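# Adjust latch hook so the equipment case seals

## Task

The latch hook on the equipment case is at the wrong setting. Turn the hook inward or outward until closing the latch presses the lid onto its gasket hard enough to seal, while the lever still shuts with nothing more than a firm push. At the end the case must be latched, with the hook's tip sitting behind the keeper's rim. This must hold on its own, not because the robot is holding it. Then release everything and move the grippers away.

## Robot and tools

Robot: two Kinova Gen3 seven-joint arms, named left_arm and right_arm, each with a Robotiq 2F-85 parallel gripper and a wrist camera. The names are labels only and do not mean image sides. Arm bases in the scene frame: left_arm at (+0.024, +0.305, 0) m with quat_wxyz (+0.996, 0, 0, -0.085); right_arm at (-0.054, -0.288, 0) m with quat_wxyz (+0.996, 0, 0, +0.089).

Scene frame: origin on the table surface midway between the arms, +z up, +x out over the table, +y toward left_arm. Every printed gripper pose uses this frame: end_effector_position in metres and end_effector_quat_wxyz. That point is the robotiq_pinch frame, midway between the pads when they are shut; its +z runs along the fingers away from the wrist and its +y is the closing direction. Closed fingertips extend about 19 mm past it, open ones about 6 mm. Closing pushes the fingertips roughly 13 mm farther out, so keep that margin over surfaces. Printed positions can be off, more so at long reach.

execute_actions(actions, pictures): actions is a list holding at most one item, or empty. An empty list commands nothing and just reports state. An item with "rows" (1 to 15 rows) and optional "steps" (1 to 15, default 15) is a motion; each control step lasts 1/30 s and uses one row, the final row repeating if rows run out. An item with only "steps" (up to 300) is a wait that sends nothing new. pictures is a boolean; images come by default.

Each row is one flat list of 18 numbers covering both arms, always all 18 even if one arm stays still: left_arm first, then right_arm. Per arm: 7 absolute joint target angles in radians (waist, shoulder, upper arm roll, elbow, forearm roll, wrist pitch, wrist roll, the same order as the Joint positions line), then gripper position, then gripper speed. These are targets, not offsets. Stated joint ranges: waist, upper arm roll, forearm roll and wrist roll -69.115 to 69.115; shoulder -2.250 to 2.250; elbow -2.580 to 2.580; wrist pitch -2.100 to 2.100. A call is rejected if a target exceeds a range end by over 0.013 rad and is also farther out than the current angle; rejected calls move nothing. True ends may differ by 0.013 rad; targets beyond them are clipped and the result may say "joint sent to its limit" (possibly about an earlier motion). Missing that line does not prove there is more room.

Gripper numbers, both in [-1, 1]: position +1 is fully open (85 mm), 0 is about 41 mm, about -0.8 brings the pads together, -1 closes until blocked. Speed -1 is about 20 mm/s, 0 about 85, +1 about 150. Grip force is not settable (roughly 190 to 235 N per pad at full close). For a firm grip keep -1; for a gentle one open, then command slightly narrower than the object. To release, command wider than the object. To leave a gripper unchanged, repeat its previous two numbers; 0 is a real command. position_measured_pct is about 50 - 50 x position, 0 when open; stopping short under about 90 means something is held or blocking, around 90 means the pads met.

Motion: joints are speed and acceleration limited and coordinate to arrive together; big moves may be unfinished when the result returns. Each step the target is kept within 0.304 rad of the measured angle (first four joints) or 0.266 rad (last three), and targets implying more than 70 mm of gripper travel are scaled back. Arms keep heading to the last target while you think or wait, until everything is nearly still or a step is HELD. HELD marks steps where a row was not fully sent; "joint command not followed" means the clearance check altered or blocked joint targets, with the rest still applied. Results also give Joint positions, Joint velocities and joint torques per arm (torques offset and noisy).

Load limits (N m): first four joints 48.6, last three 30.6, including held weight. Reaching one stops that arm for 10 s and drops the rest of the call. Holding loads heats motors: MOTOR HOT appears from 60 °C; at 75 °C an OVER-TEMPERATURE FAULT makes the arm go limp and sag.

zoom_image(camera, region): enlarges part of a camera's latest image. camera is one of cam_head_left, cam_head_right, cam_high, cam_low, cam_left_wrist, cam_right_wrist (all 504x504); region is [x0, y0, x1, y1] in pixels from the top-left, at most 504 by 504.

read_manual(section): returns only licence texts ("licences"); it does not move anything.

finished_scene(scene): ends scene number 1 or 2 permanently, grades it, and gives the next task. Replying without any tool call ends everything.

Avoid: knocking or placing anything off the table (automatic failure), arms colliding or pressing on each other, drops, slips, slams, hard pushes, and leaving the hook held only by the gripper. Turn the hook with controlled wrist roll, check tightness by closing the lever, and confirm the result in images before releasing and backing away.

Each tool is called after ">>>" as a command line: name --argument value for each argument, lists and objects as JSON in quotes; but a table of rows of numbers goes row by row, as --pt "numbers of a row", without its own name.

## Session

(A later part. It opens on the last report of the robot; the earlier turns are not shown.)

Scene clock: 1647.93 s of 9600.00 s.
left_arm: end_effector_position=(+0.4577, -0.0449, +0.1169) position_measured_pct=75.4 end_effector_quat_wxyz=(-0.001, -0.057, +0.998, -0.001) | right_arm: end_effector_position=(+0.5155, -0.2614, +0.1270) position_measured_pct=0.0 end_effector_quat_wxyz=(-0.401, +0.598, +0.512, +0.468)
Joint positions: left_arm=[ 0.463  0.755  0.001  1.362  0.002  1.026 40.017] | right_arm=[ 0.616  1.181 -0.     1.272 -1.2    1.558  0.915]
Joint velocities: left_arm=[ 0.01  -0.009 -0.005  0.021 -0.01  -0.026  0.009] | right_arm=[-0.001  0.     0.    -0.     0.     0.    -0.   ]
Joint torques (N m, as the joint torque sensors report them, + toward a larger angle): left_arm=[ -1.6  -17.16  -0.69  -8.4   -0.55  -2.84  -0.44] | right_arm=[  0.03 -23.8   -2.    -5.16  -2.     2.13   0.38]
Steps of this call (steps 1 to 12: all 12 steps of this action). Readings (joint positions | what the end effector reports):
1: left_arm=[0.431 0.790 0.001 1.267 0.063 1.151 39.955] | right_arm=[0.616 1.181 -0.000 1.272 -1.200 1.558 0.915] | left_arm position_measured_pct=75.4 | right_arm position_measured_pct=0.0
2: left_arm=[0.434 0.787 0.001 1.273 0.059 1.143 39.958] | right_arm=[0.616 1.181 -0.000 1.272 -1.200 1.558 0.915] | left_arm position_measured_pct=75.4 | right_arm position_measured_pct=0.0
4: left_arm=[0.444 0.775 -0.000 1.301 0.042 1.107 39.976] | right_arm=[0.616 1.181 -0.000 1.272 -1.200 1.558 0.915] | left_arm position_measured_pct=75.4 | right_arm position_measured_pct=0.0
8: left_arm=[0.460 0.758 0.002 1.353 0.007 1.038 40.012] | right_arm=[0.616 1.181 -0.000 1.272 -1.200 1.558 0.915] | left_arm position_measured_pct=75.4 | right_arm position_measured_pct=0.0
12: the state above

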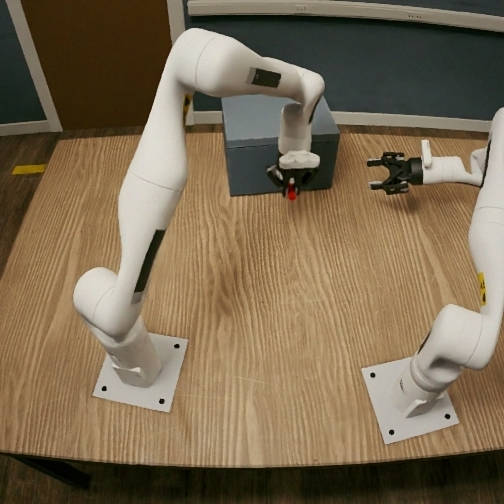

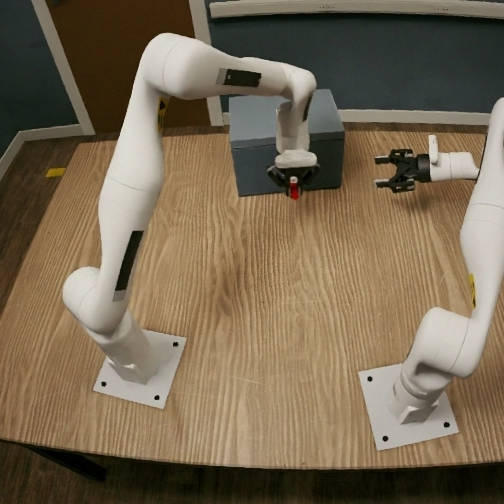

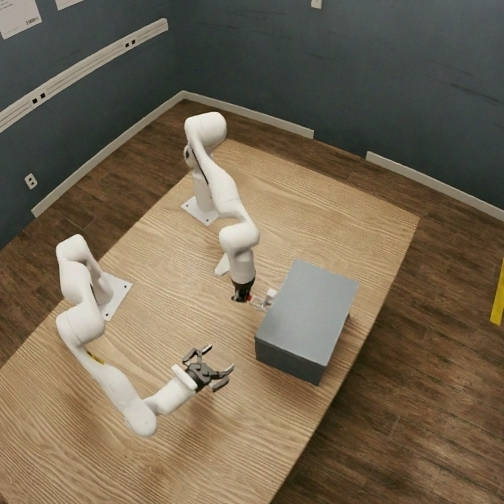

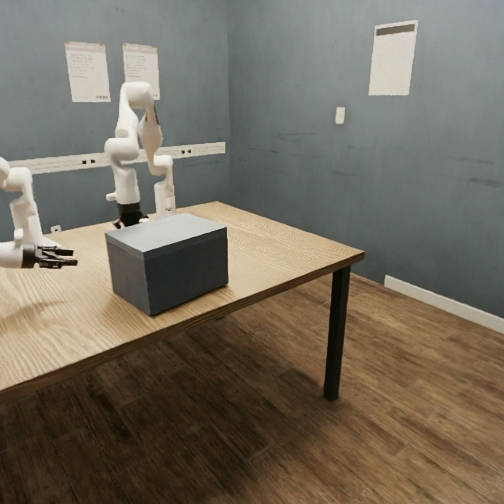

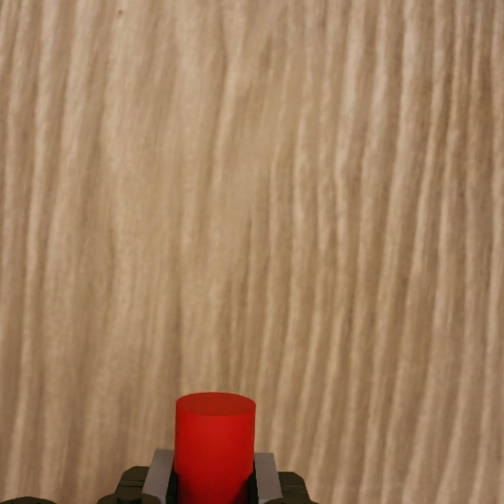

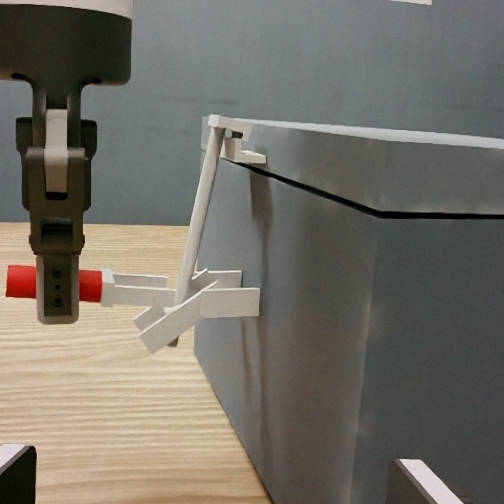

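>>> zoom_image --camera "cam_right_wrist" --region '[200, 105, 270, 175]'

>>> zoom_image --camera "cam_head_right" --region '[260, 110, 320, 170]'

Region (200, 105, 270, 175) of cam_right_wrist's 504x504 image, scaled by 7.200.

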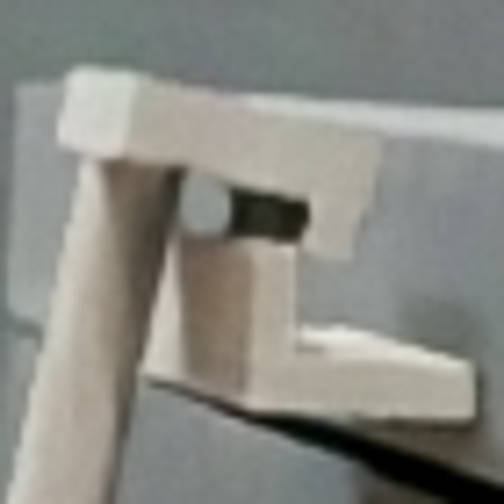

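Region (260, 110, 320, 170) of cam_head_right's 504x504 image, scaled by 8.400, with more detail than that image has.

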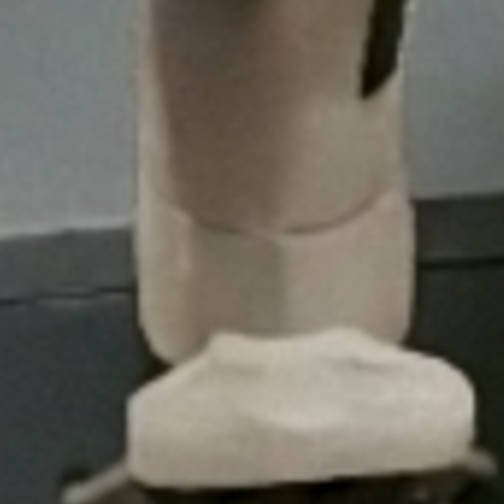

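>>> execute_actions --actions '[{"rows":[[0.4980,0.7329,0,1.4507,-0.0761,0.8986,40.096,-0.62,-0.5,0.616,1.181,0,1.272,-1.2,1.558,0.915,1,0]],"steps":15}]'

>>> zoom_image --camera "cam_right_wrist" --region '[200, 105, 270, 175]'

>>> zoom_image --camera "cam_right_wrist" --region '[350, 190, 410, 240]'

Scene clock: 1708.43 s of 9600.00 s.
left_arm: end_effector_position=(+0.4572, -0.0450, +0.1099) position_measured_pct=75.4 end_effector_quat_wxyz=(+0.042, -0.057, +0.997, +0.001) | right_arm: end_effector_position=(+0.5155, -0.2614, +0.1270) position_measured_pct=0.0 end_effector_quat_wxyz=(-0.401, +0.598, +0.512, +0.468)
Joint positions: left_arm=[ 0.498  0.726  0.001  1.451 -0.075  0.904 40.097] | right_arm=[ 0.616  1.181 -0.     1.272 -1.2    1.558  0.915]
Joint velocities: left_arm=[ 0.003 -0.002 -0.003  0.004 -0.003 -0.006  0.004] | right_arm=[-0.    -0.001  0.    -0.     0.    -0.    -0.   ]
Joint torques (N m, as the joint torque sensors report them, + toward a larger angle): left_arm=[ -1.09 -16.29  -0.68  -7.89  -0.31  -2.86   0.08] | right_arm=[ -0.16 -23.58  -2.34  -5.42  -1.98   2.4    0.26]
Steps of this call (steps 1 to 15: the robot went on to your last target; steps 16 to 1800: nothing new was sent; steps 1801 to 1815: all 15 steps of this action). Readings (joint positions | what the end effector reports):
1801: left_arm=[0.465 0.753 0.001 1.364 0.001 1.023 40.018] | right_arm=[0.616 1.181 -0.000 1.272 -1.200 1.558 0.915] | left_arm position_measured_pct=75.4 | right_arm position_measured_pct=0.0
1802: left_arm=[0.467 0.751 0.000 1.370 -0.004 1.016 40.023] | right_arm=[0.616 1.181 -0.000 1.272 -1.200 1.558 0.915] | left_arm position_measured_pct=75.4 | right_arm position_measured_pct=0.0
1804: left_arm=[0.479 0.741 -0.000 1.396 -0.026 0.980 40.046] | right_arm=[0.616 1.181 -0.000 1.272 -1.200 1.558 0.915] | left_arm position_measured_pct=75.4 | right_arm position_measured_pct=0.0
1808: left_arm=[0.495 0.729 0.002 1.443 -0.068 0.915 40.090] | right_arm=[0.616 1.181 -0.000 1.272 -1.200 1.558 0.915] | left_arm position_measured_pct=75.4 | right_arm position_measured_pct=0.0
1815: the state above

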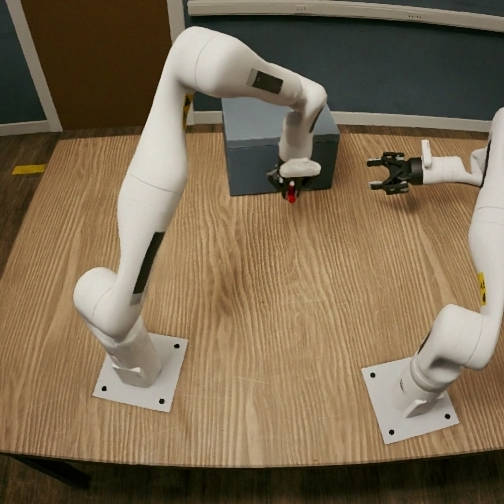

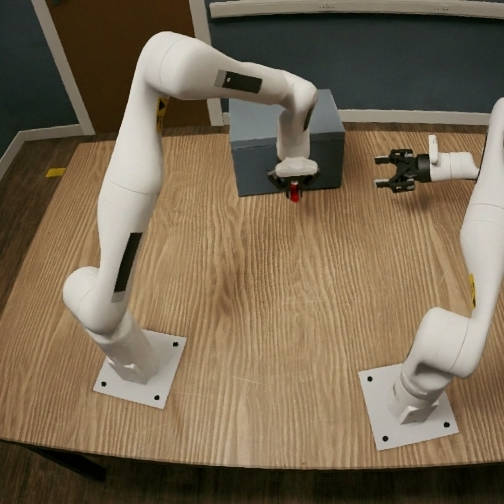

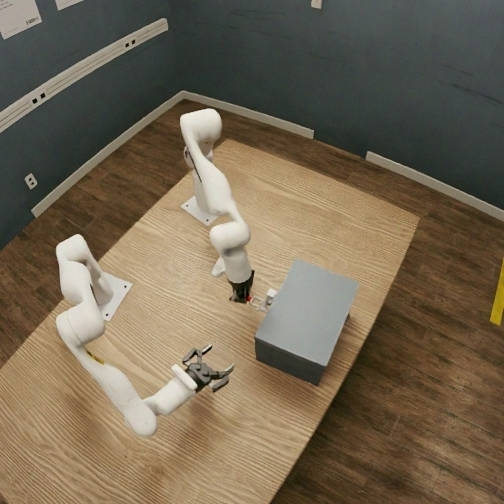

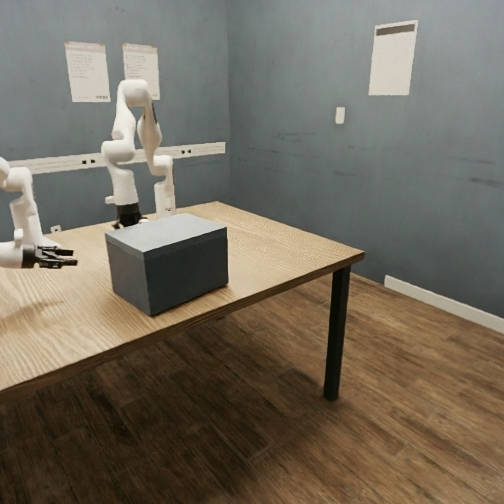

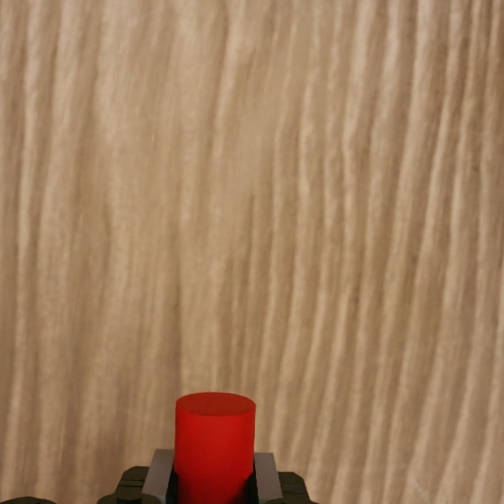

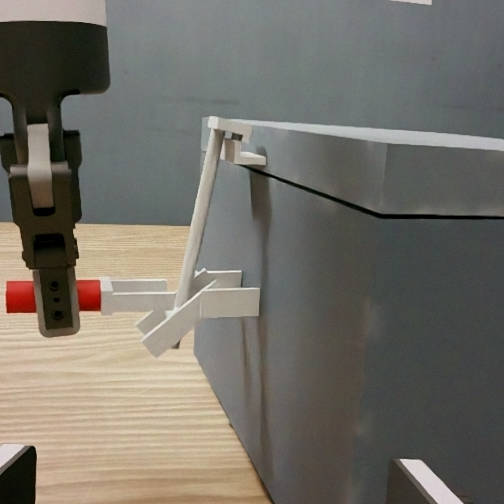

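Region (200, 105, 270, 175) of cam_right_wrist's 504x504 image, scaled by 7.200.

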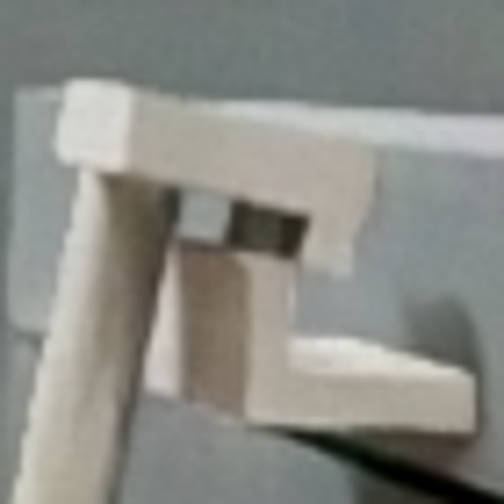

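Region (350, 190, 410, 240) of cam_right_wrist's 504x504 image, scaled by 8.400.

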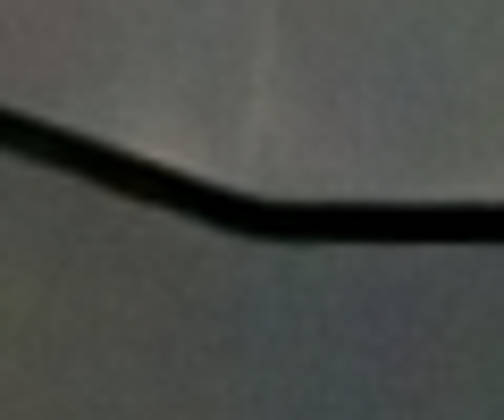

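>>> execute_actions --actions '[{"rows":[[0.4980,0.7329,0,1.4507,-0.0761,0.8986,40.096,-0.62,-0.5,0.577,1.288,0,1.022,-1.228,1.579,0.770,1,0]],"steps":13}]' --pictures false

>>> execute_actions --actions '[{"rows":[[0.4980,0.7329,0,1.4507,-0.0761,0.8986,40.096,-0.62,-0.5,0.5384,1.3958,0,0.7716,-1.2561,1.6008,0.6255,1,0]],"steps":15}]' --pictures false

>>> execute_actions --actions '[{"steps":10}]'

Scene clock: 1768.87 s of 9600.00 s.
left_arm: end_effector_position=(+0.4572, -0.0450, +0.1099) position_measured_pct=75.4 end_effector_quat_wxyz=(+0.042, -0.057, +0.997, +0.001) | right_arm: end_effector_position=(+0.5690, -0.2601, +0.1163) position_measured_pct=0.0 end_effector_quat_wxyz=(-0.399, +0.600, +0.512, +0.468)
Joint positions: left_arm=[ 0.498  0.726  0.001  1.451 -0.075  0.904 40.097] | right_arm=[ 0.579  1.282 -0.     1.03  -1.228  1.578  0.773]
Joint velocities: left_arm=[ 0.    -0.001  0.     0.     0.    -0.001  0.   ] | right_arm=[-0.025  0.061 -0.    -0.184 -0.021  0.016 -0.11 ]
Joint torques (N m, as the joint torque sensors report them, + toward a larger angle): left_arm=[ -0.63 -15.95  -0.48  -8.02  -0.32  -2.87  -0.26] | right_arm=[  0.31 -26.35  -2.6   -6.14  -1.93   2.08   0.02]
Steps of this call (steps 1 to 15: the robot went on to your last target; steps 16 to 1800: nothing new was sent; steps 1801 to 1813: all 13 steps of this action). Readings (joint positions | what the end effector reports):
1801: left_arm=[0.498 0.726 0.001 1.451 -0.075 0.904 40.097] | right_arm=[0.616 1.182 0.000 1.271 -1.200 1.558 0.915] | left_arm position_measured_pct=75.4 | right_arm position_measured_pct=0.0
1802: left_arm=[0.498 0.726 0.001 1.451 -0.075 0.904 40.097] | right_arm=[0.615 1.185 0.000 1.265 -1.200 1.559 0.912] | left_arm position_measured_pct=75.4 | right_arm position_measured_pct=0.0
1804: left_arm=[0.498 0.726 0.001 1.451 -0.075 0.904 40.097] | right_arm=[0.610 1.198 0.000 1.238 -1.203 1.561 0.897] | left_arm position_measured_pct=75.4 | right_arm position_measured_pct=0.0
1808: left_arm=[0.498 0.726 0.001 1.451 -0.075 0.904 40.097] | right_arm=[0.592 1.248 0.000 1.123 -1.216 1.570 0.829] | left_arm position_measured_pct=75.4 | right_arm position_measured_pct=0.0
1813: the state above

Scene clock: 1769.37 s of 9600.00 s.
left_arm: end_effector_position=(+0.4572, -0.0450, +0.1099) position_measured_pct=75.4 end_effector_quat_wxyz=(+0.042, -0.057, +0.997, +0.001) | right_arm: end_effector_position=(+0.6151, -0.2506, +0.1086) position_measured_pct=0.0 end_effector_quat_wxyz=(-0.401, +0.598, +0.512, +0.469)
Joint positions: left_arm=[ 0.498  0.726  0.001  1.451 -0.075  0.904 40.097] | right_arm=[ 0.539  1.392 -0.     0.774 -1.256  1.601  0.626]
Joint velocities: left_arm=[ 0.001  0.002  0.001  0.    -0.     0.    -0.001] | right_arm=[-0.005  0.026  0.004 -0.038  0.     0.005 -0.007]
Joint torques (N m, as the joint torque sensors report them, + toward a larger angle): left_arm=[ -0.89 -16.12  -0.27  -7.88  -0.34  -2.72  -0.14] | right_arm=[  0.19 -26.36  -2.42  -6.29  -2.46   1.83   0.25]
Steps of this call (steps 1 to 15: all 15 steps of this action). Readings (joint positions | what the end effector reports):
1: left_arm=[0.498 0.726 0.001 1.451 -0.075 0.904 40.097] | right_arm=[0.578 1.285 -0.000 1.025 -1.228 1.579 0.770] | left_arm position_measured_pct=75.4 | right_arm position_measured_pct=0.0
2: left_arm=[0.498 0.726 0.001 1.451 -0.075 0.904 40.097] | right_arm=[0.576 1.289 -0.000 1.015 -1.229 1.580 0.766] | left_arm position_measured_pct=75.4 | right_arm position_measured_pct=0.0
4: left_arm=[0.498 0.726 0.001 1.451 -0.075 0.904 40.097] | right_arm=[0.571 1.306 0.000 0.981 -1.232 1.583 0.748] | left_arm position_measured_pct=75.4 | right_arm position_measured_pct=0.0
8: left_arm=[0.498 0.726 0.001 1.451 -0.075 0.904 40.097] | right_arm=[0.552 1.359 0.000 0.862 -1.246 1.593 0.678] | left_arm position_measured_pct=75.4 | right_arm position_measured_pct=0.0
15: the state above

Scene clock: 1769.70 s of 9600.00 s.
left_arm: end_effector_position=(+0.4572, -0.0450, +0.1099) position_measured_pct=75.4 end_effector_quat_wxyz=(+0.042, -0.057, +0.997, +0.001) | right_arm: end_effector_position=(+0.6150, -0.2502, +0.1068) position_measured_pct=0.0 end_effector_quat_wxyz=(-0.401, +0.598, +0.512, +0.468)
Joint positions: left_arm=[ 0.498  0.726  0.001  1.451 -0.075  0.904 40.097] | right_arm=[ 0.538  1.396  0.     0.772 -1.256  1.601  0.626]
Joint velocities: left_arm=[ 0.001 -0.001 -0.     0.     0.001 -0.     0.001] | right_arm=[-0.001  0.001  0.    -0.    -0.     0.001 -0.   ]
Joint torques (N m, as the joint torque sensors report them, + toward a larger angle): left_arm=[ -0.42 -16.    -0.55  -7.67  -0.31  -2.84  -0.18] | right_arm=[ -0.24 -26.99  -2.45  -7.11  -2.48   1.74   0.31]
Steps of this call (steps 1 to 10: the robot went on to your last target). Readings (joint positions | what the end effector reports):
1: left_arm=[0.498 0.726 0.001 1.451 -0.075 0.904 40.097] | right_arm=[0.539 1.393 -0.000 0.773 -1.256 1.601 0.626] | left_arm position_measured_pct=75.4 | right_arm position_measured_pct=0.0
2: left_arm=[0.498 0.726 0.001 1.451 -0.075 0.904 40.097] | right_arm=[0.539 1.394 -0.000 0.773 -1.256 1.601 0.626] | left_arm position_measured_pct=75.4 | right_arm position_measured_pct=0.0
4: left_arm=[0.498 0.726 0.001 1.451 -0.075 0.904 40.097] | right_arm=[0.539 1.395 -0.000 0.772 -1.256 1.601 0.626] | left_arm position_measured_pct=75.4 | right_arm position_measured_pct=0.0
8: left_arm=[0.498 0.726 0.001 1.451 -0.075 0.904 40.097] | right_arm=[0.538 1.395 0.000 0.772 -1.256 1.601 0.626] | left_arm position_measured_pct=75.4 | right_arm position_measured_pct=0.0
10: the state above

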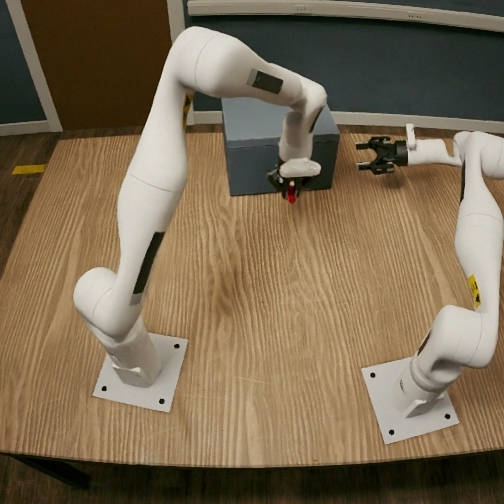

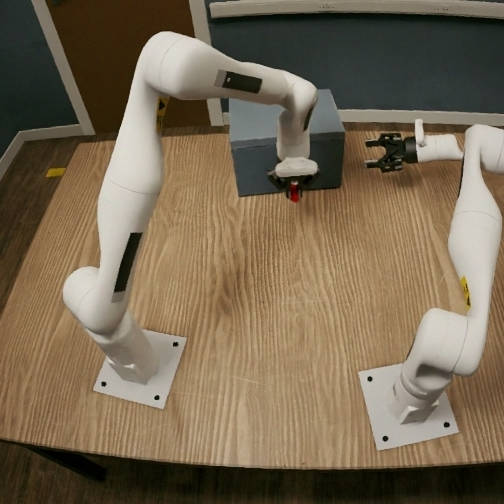

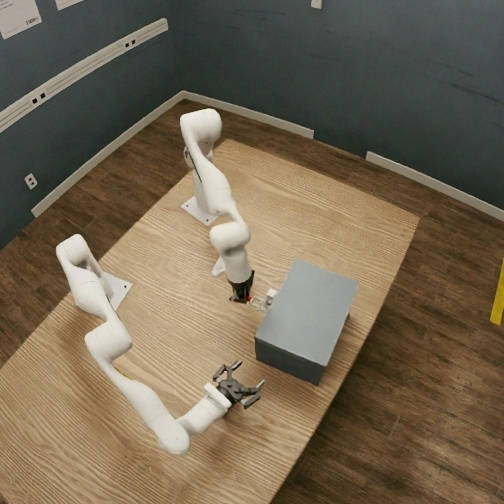

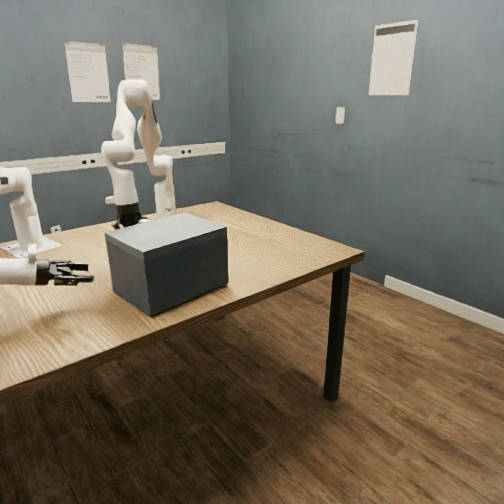

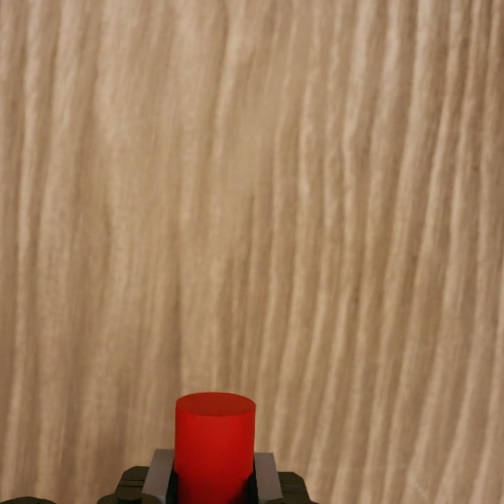

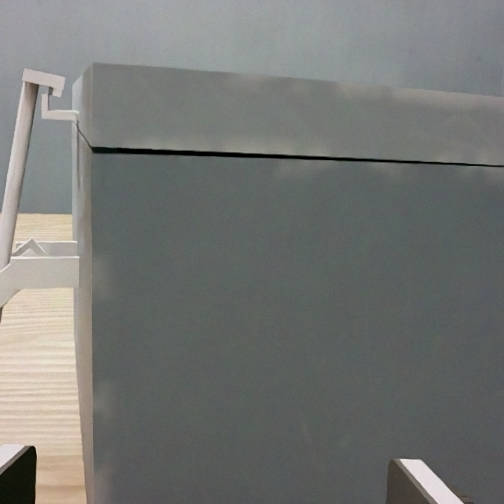

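>>> zoom_image --camera "cam_right_wrist" --region '[15, 60, 85, 130]'

Region (15, 60, 85, 130) of cam_right_wrist's 504x504 image, scaled by 7.200.

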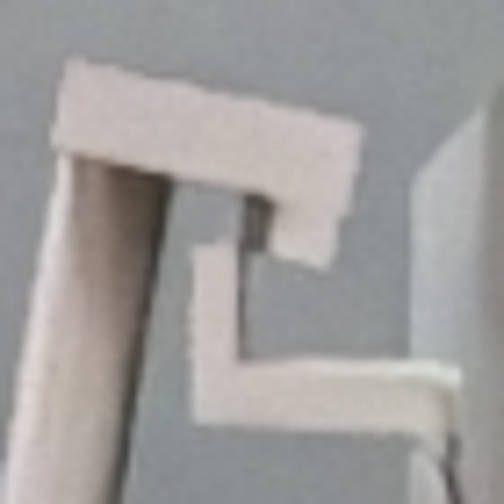

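>>> execute_actions --actions '[{"rows":[[0.5157,0.7241,0,1.4913,-0.1281,0.8404,40.152,-0.62,-0.5,0.5384,1.3958,0,0.7716,-1.2561,1.6008,0.6255,1,0]],"steps":15}]'

>>> zoom_image --camera "cam_right_wrist" --region '[70, 125, 130, 175]'

>>> execute_actions --actions '[{"rows":[[0.5334,0.7153,0,1.5319,-0.1802,0.7822,40.208,-0.62,-0.5,0.5384,1.3958,0,0.7716,-1.2561,1.6008,0.6255,1,0]],"steps":15}]'

>>> zoom_image --camera "cam_right_wrist" --region '[70, 125, 130, 175]'

Scene clock: 1830.20 s of 9600.00 s.
left_arm: end_effector_position=(+0.4572, -0.0450, +0.1062) position_measured_pct=75.4 end_effector_quat_wxyz=(+0.065, -0.058, +0.996, +0.004) | right_arm: end_effector_position=(+0.6150, -0.2501, +0.1067) position_measured_pct=0.0 end_effector_quat_wxyz=(-0.401, +0.598, +0.512, +0.468)
Joint positions: left_arm=[ 0.517  0.716  0.002  1.492 -0.126  0.846 40.153] | right_arm=[ 0.538  1.396 -0.     0.772 -1.256  1.601  0.625]
Joint velocities: left_arm=[ 0.002 -0.003 -0.     0.002 -0.002 -0.002  0.002] | right_arm=[-0.    -0.001  0.001  0.    -0.001 -0.     0.   ]
Joint torques (N m, as the joint torque sensors report them, + toward a larger angle): left_arm=[ -1.48 -15.32  -0.92  -8.36  -1.06  -3.02  -0.13] | right_arm=[ -0.32 -27.11  -2.43  -7.39  -2.45   1.6    0.31]
Steps of this call (steps 1 to 15: the robot went on to your last target; steps 16 to 1800: nothing new was sent; steps 1801 to 1815: all 15 steps of this action). Readings (joint positions | what the end effector reports):
1801: left_arm=[0.499 0.726 0.001 1.452 -0.076 0.902 40.098] | right_arm=[0.538 1.396 -0.000 0.772 -1.256 1.601 0.626] | left_arm position_measured_pct=75.4 | right_arm position_measured_pct=0.0
1802: left_arm=[0.502 0.724 0.000 1.458 -0.082 0.895 40.104] | right_arm=[0.538 1.396 -0.000 0.772 -1.256 1.601 0.625] | left_arm position_measured_pct=75.4 | right_arm position_measured_pct=0.0
1804: left_arm=[0.510 0.720 0.001 1.475 -0.105 0.870 40.129] | right_arm=[0.538 1.396 -0.000 0.772 -1.256 1.601 0.625] | left_arm position_measured_pct=75.4 | right_arm position_measured_pct=0.0
1808: left_arm=[0.515 0.717 0.002 1.490 -0.123 0.850 40.150] | right_arm=[0.538 1.396 -0.000 0.772 -1.256 1.601 0.625] | left_arm position_measured_pct=75.4 | right_arm position_measured_pct=0.0
1815: the state above

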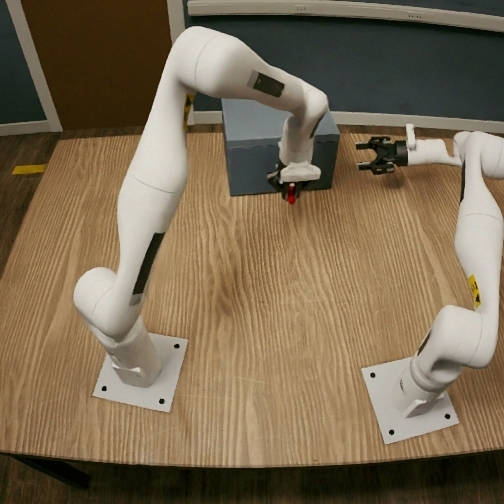

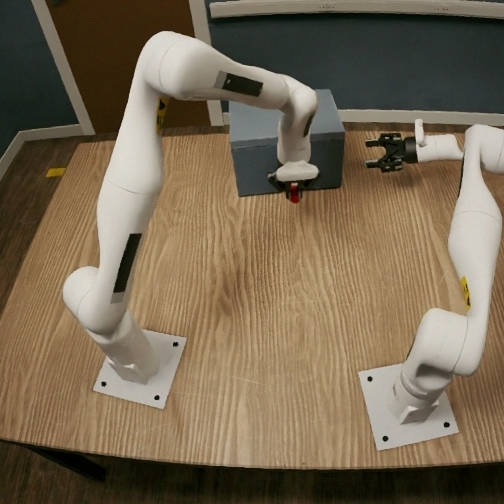

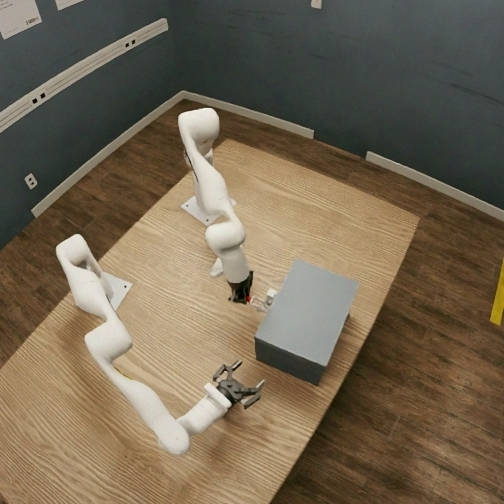

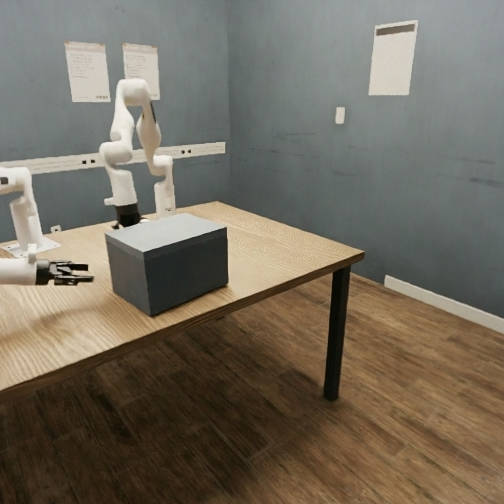

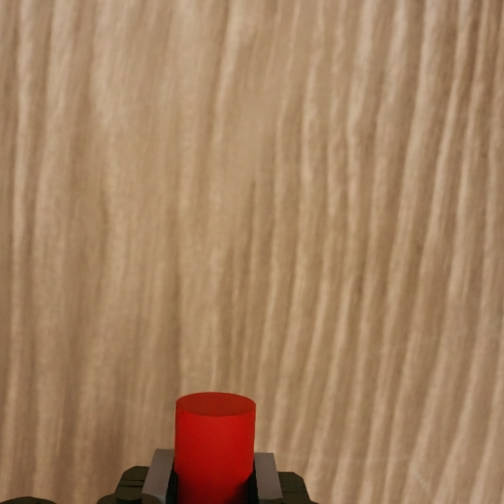

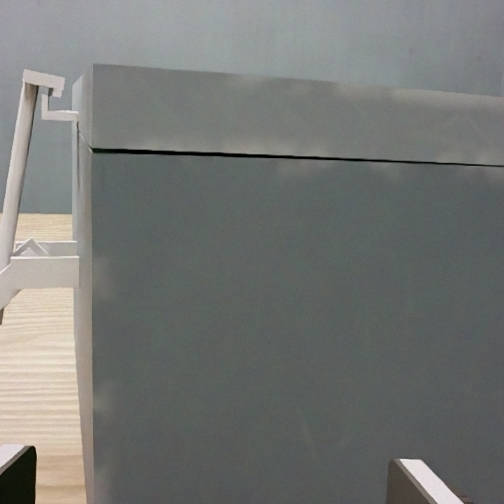

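Region (70, 125, 130, 175) of cam_right_wrist's 504x504 image, scaled by 8.400.

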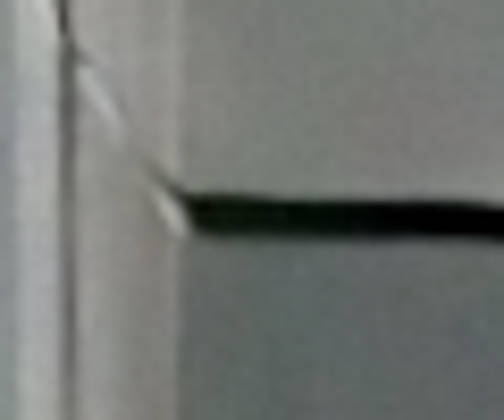

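Scene clock: 1830.70 s of 9600.00 s.
left_arm: end_effector_position=(+0.4574, -0.0451, +0.1027) position_measured_pct=75.4 end_effector_quat_wxyz=(+0.086, -0.057, +0.995, +0.004) | right_arm: end_effector_position=(+0.6150, -0.2501, +0.1067) position_measured_pct=0.0 end_effector_quat_wxyz=(-0.401, +0.598, +0.512, +0.468)
Joint positions: left_arm=[ 0.535  0.708  0.002  1.533 -0.178  0.788 40.209] | right_arm=[ 0.538  1.396 -0.     0.772 -1.256  1.601  0.625]
Joint velocities: left_arm=[ 0.002 -0.001 -0.001  0.002 -0.002 -0.003  0.001] | right_arm=[-0.001  0.002  0.     0.    -0.     0.    -0.   ]
Joint torques (N m, as the joint torque sensors report them, + toward a larger angle): left_arm=[ -1.53 -14.98  -0.66  -8.51  -1.12  -3.49  -0.16] | right_arm=[ -0.35 -27.22  -2.64  -7.35  -2.71   1.78   0.26]
Steps of this call (steps 1 to 15: all 15 steps of this action). Readings (joint positions | what the end effector reports):
1: left_arm=[0.518 0.716 0.002 1.493 -0.127 0.845 40.154] | right_arm=[0.538 1.396 -0.000 0.772 -1.256 1.601 0.625] | left_arm position_measured_pct=75.4 | right_arm position_measured_pct=0.0
2: left_arm=[0.521 0.714 0.001 1.499 -0.133 0.837 40.160] | right_arm=[0.538 1.396 -0.000 0.772 -1.256 1.601 0.626] | left_arm position_measured_pct=75.4 | right_arm position_measured_pct=0.0
4: left_arm=[0.528 0.711 0.001 1.517 -0.156 0.812 40.185] | right_arm=[0.538 1.396 -0.000 0.772 -1.256 1.601 0.625] | left_arm position_measured_pct=75.4 | right_arm position_measured_pct=0.0
8: left_arm=[0.533 0.708 0.002 1.531 -0.175 0.792 40.206] | right_arm=[0.538 1.396 -0.000 0.772 -1.256 1.601 0.625] | left_arm position_measured_pct=75.4 | right_arm position_measured_pct=0.0
15: the state above

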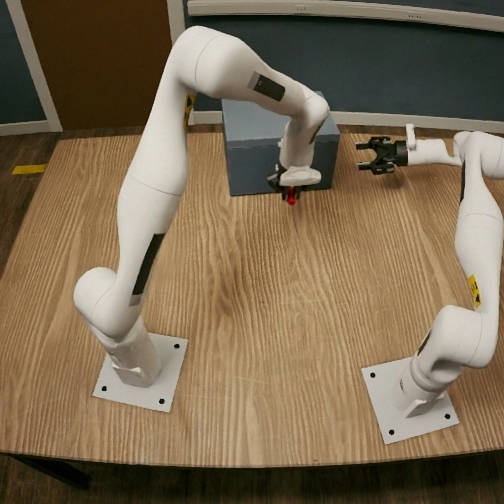

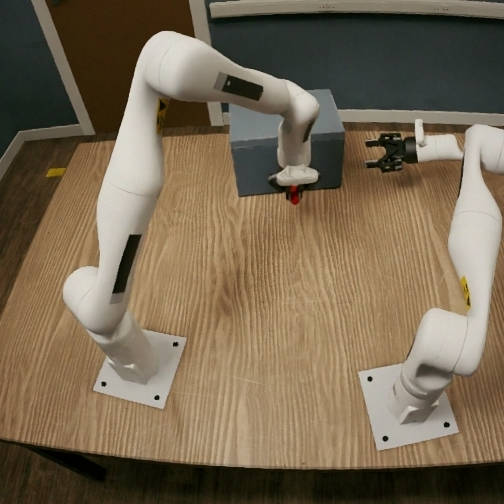

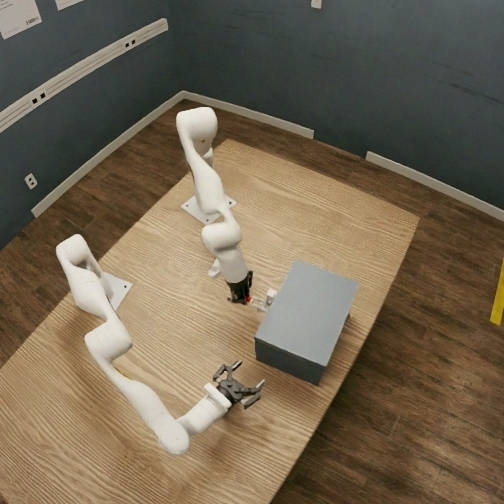

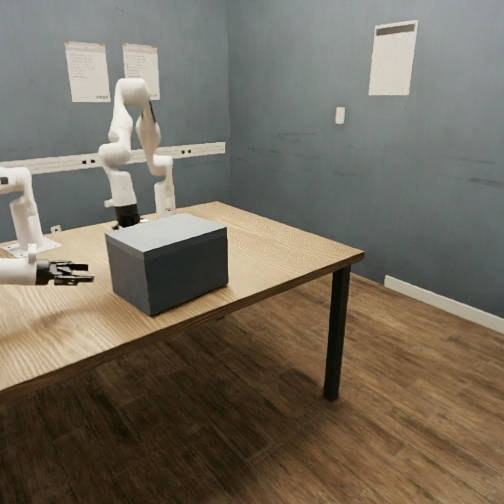

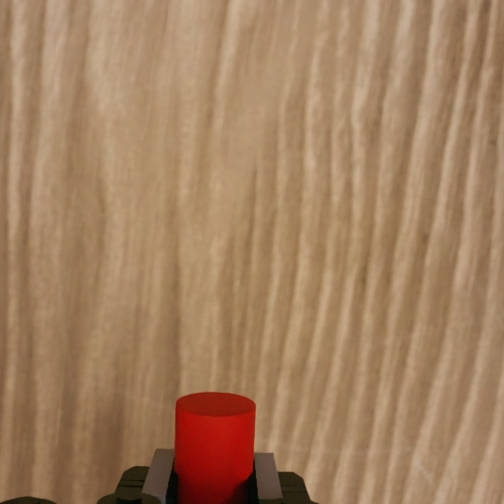

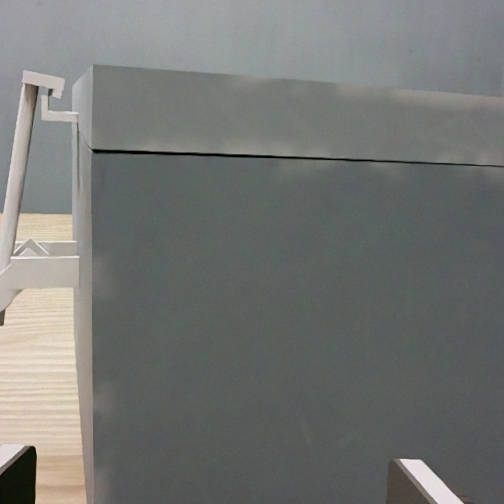

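Region (70, 125, 130, 175) of cam_right_wrist's 504x504 image, scaled by 8.400.

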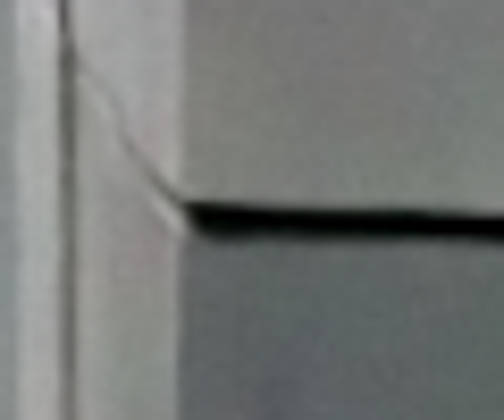

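>>> execute_actions --actions '[{"rows":[[0.5517,0.7109,0,1.5690,-0.2490,0.7300,40.282,-0.62,-0.5,0.5384,1.3958,0,0.7716,-1.2561,1.6008,0.6255,1,0]],"steps":15}]'

>>> zoom_image --camera "cam_right_wrist" --region '[70, 125, 130, 175]'

>>> zoom_image --camera "cam_right_wrist" --region '[15, 60, 85, 130]'

Scene clock: 1855.10 s of 9600.00 s.
left_arm: end_effector_position=(+0.4577, -0.0450, +0.0987) position_measured_pct=75.4 end_effector_quat_wxyz=(+0.109, -0.057, +0.992, +0.006) | right_arm: end_effector_position=(+0.6150, -0.2501, +0.1067) position_measured_pct=0.0 end_effector_quat_wxyz=(-0.401, +0.598, +0.512, +0.468)
Joint positions: left_arm=[ 0.554  0.703  0.003  1.571 -0.246  0.736 40.283] | right_arm=[ 0.538  1.396 -0.     0.772 -1.256  1.601  0.626]
Joint velocities: left_arm=[ 0.001 -0.001 -0.001  0.002 -0.003 -0.002  0.001] | right_arm=[-0.     0.    -0.    -0.    -0.001  0.     0.   ]
Joint torques (N m, as the joint torque sensors report them, + toward a larger angle): left_arm=[ -2.55 -14.5   -1.85  -8.55  -1.05  -3.5   -0.5 ] | right_arm=[ -0.48 -27.11  -2.51  -7.36  -2.52   1.58   0.09]
Steps of this call (steps 1 to 15: the robot went on to your last target; steps 16 to 717: nothing new was sent; steps 718 to 732: all 15 steps of this action). Readings (joint positions | what the end effector reports):
718: left_arm=[0.536 0.707 0.001 1.535 -0.180 0.787 40.210] | right_arm=[0.538 1.396 -0.000 0.772 -1.256 1.601 0.625] | left_arm position_measured_pct=75.4 | right_arm position_measured_pct=0.0
719: left_arm=[0.539 0.706 0.001 1.540 -0.188 0.780 40.219] | right_arm=[0.538 1.396 -0.000 0.772 -1.256 1.601 0.626] | left_arm position_measured_pct=75.4 | right_arm position_measured_pct=0.0
721: left_arm=[0.547 0.704 0.002 1.556 -0.218 0.757 40.252] | right_arm=[0.538 1.396 -0.000 0.772 -1.256 1.601 0.625] | left_arm position_measured_pct=75.4 | right_arm position_measured_pct=0.0
725: left_arm=[0.553 0.703 0.003 1.569 -0.242 0.739 40.279] | right_arm=[0.538 1.396 -0.000 0.772 -1.256 1.601 0.626] | left_arm position_measured_pct=75.4 | right_arm position_measured_pct=0.0
732: the state above

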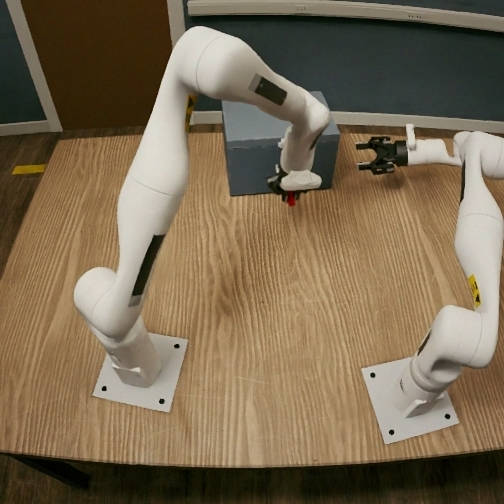

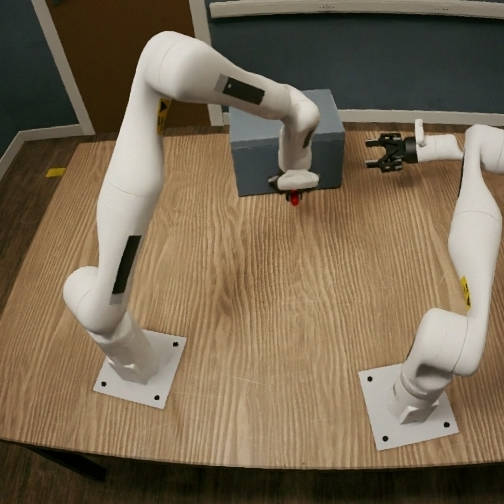

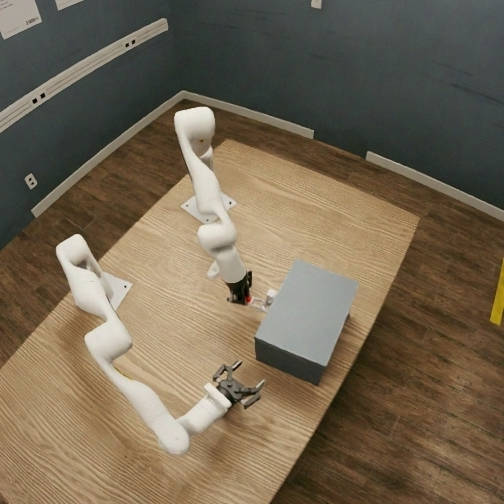

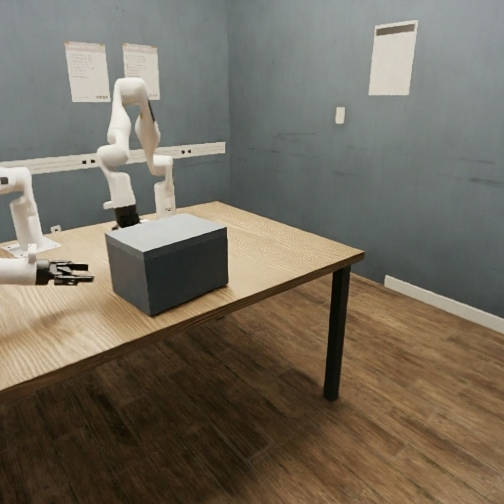

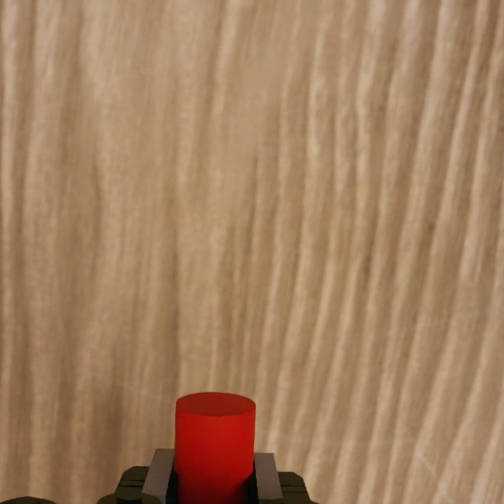

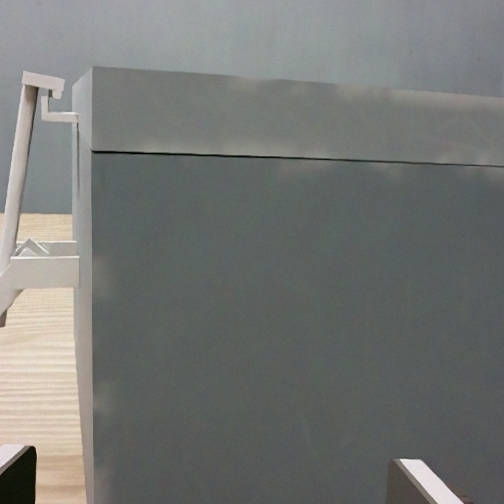

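Region (70, 125, 130, 175) of cam_right_wrist's 504x504 image, scaled by 8.400.

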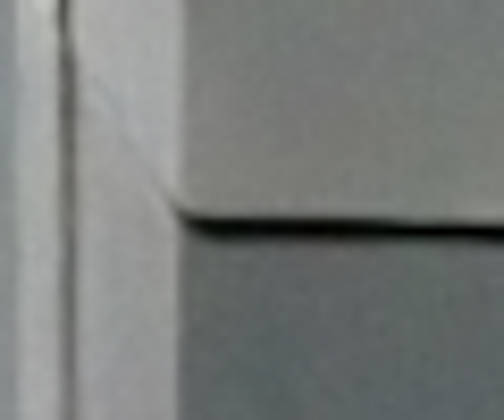

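Region (15, 60, 85, 130) of cam_right_wrist's 504x504 image, scaled by 7.200.

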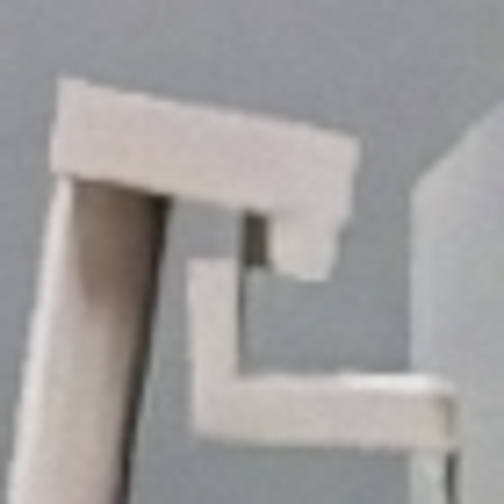

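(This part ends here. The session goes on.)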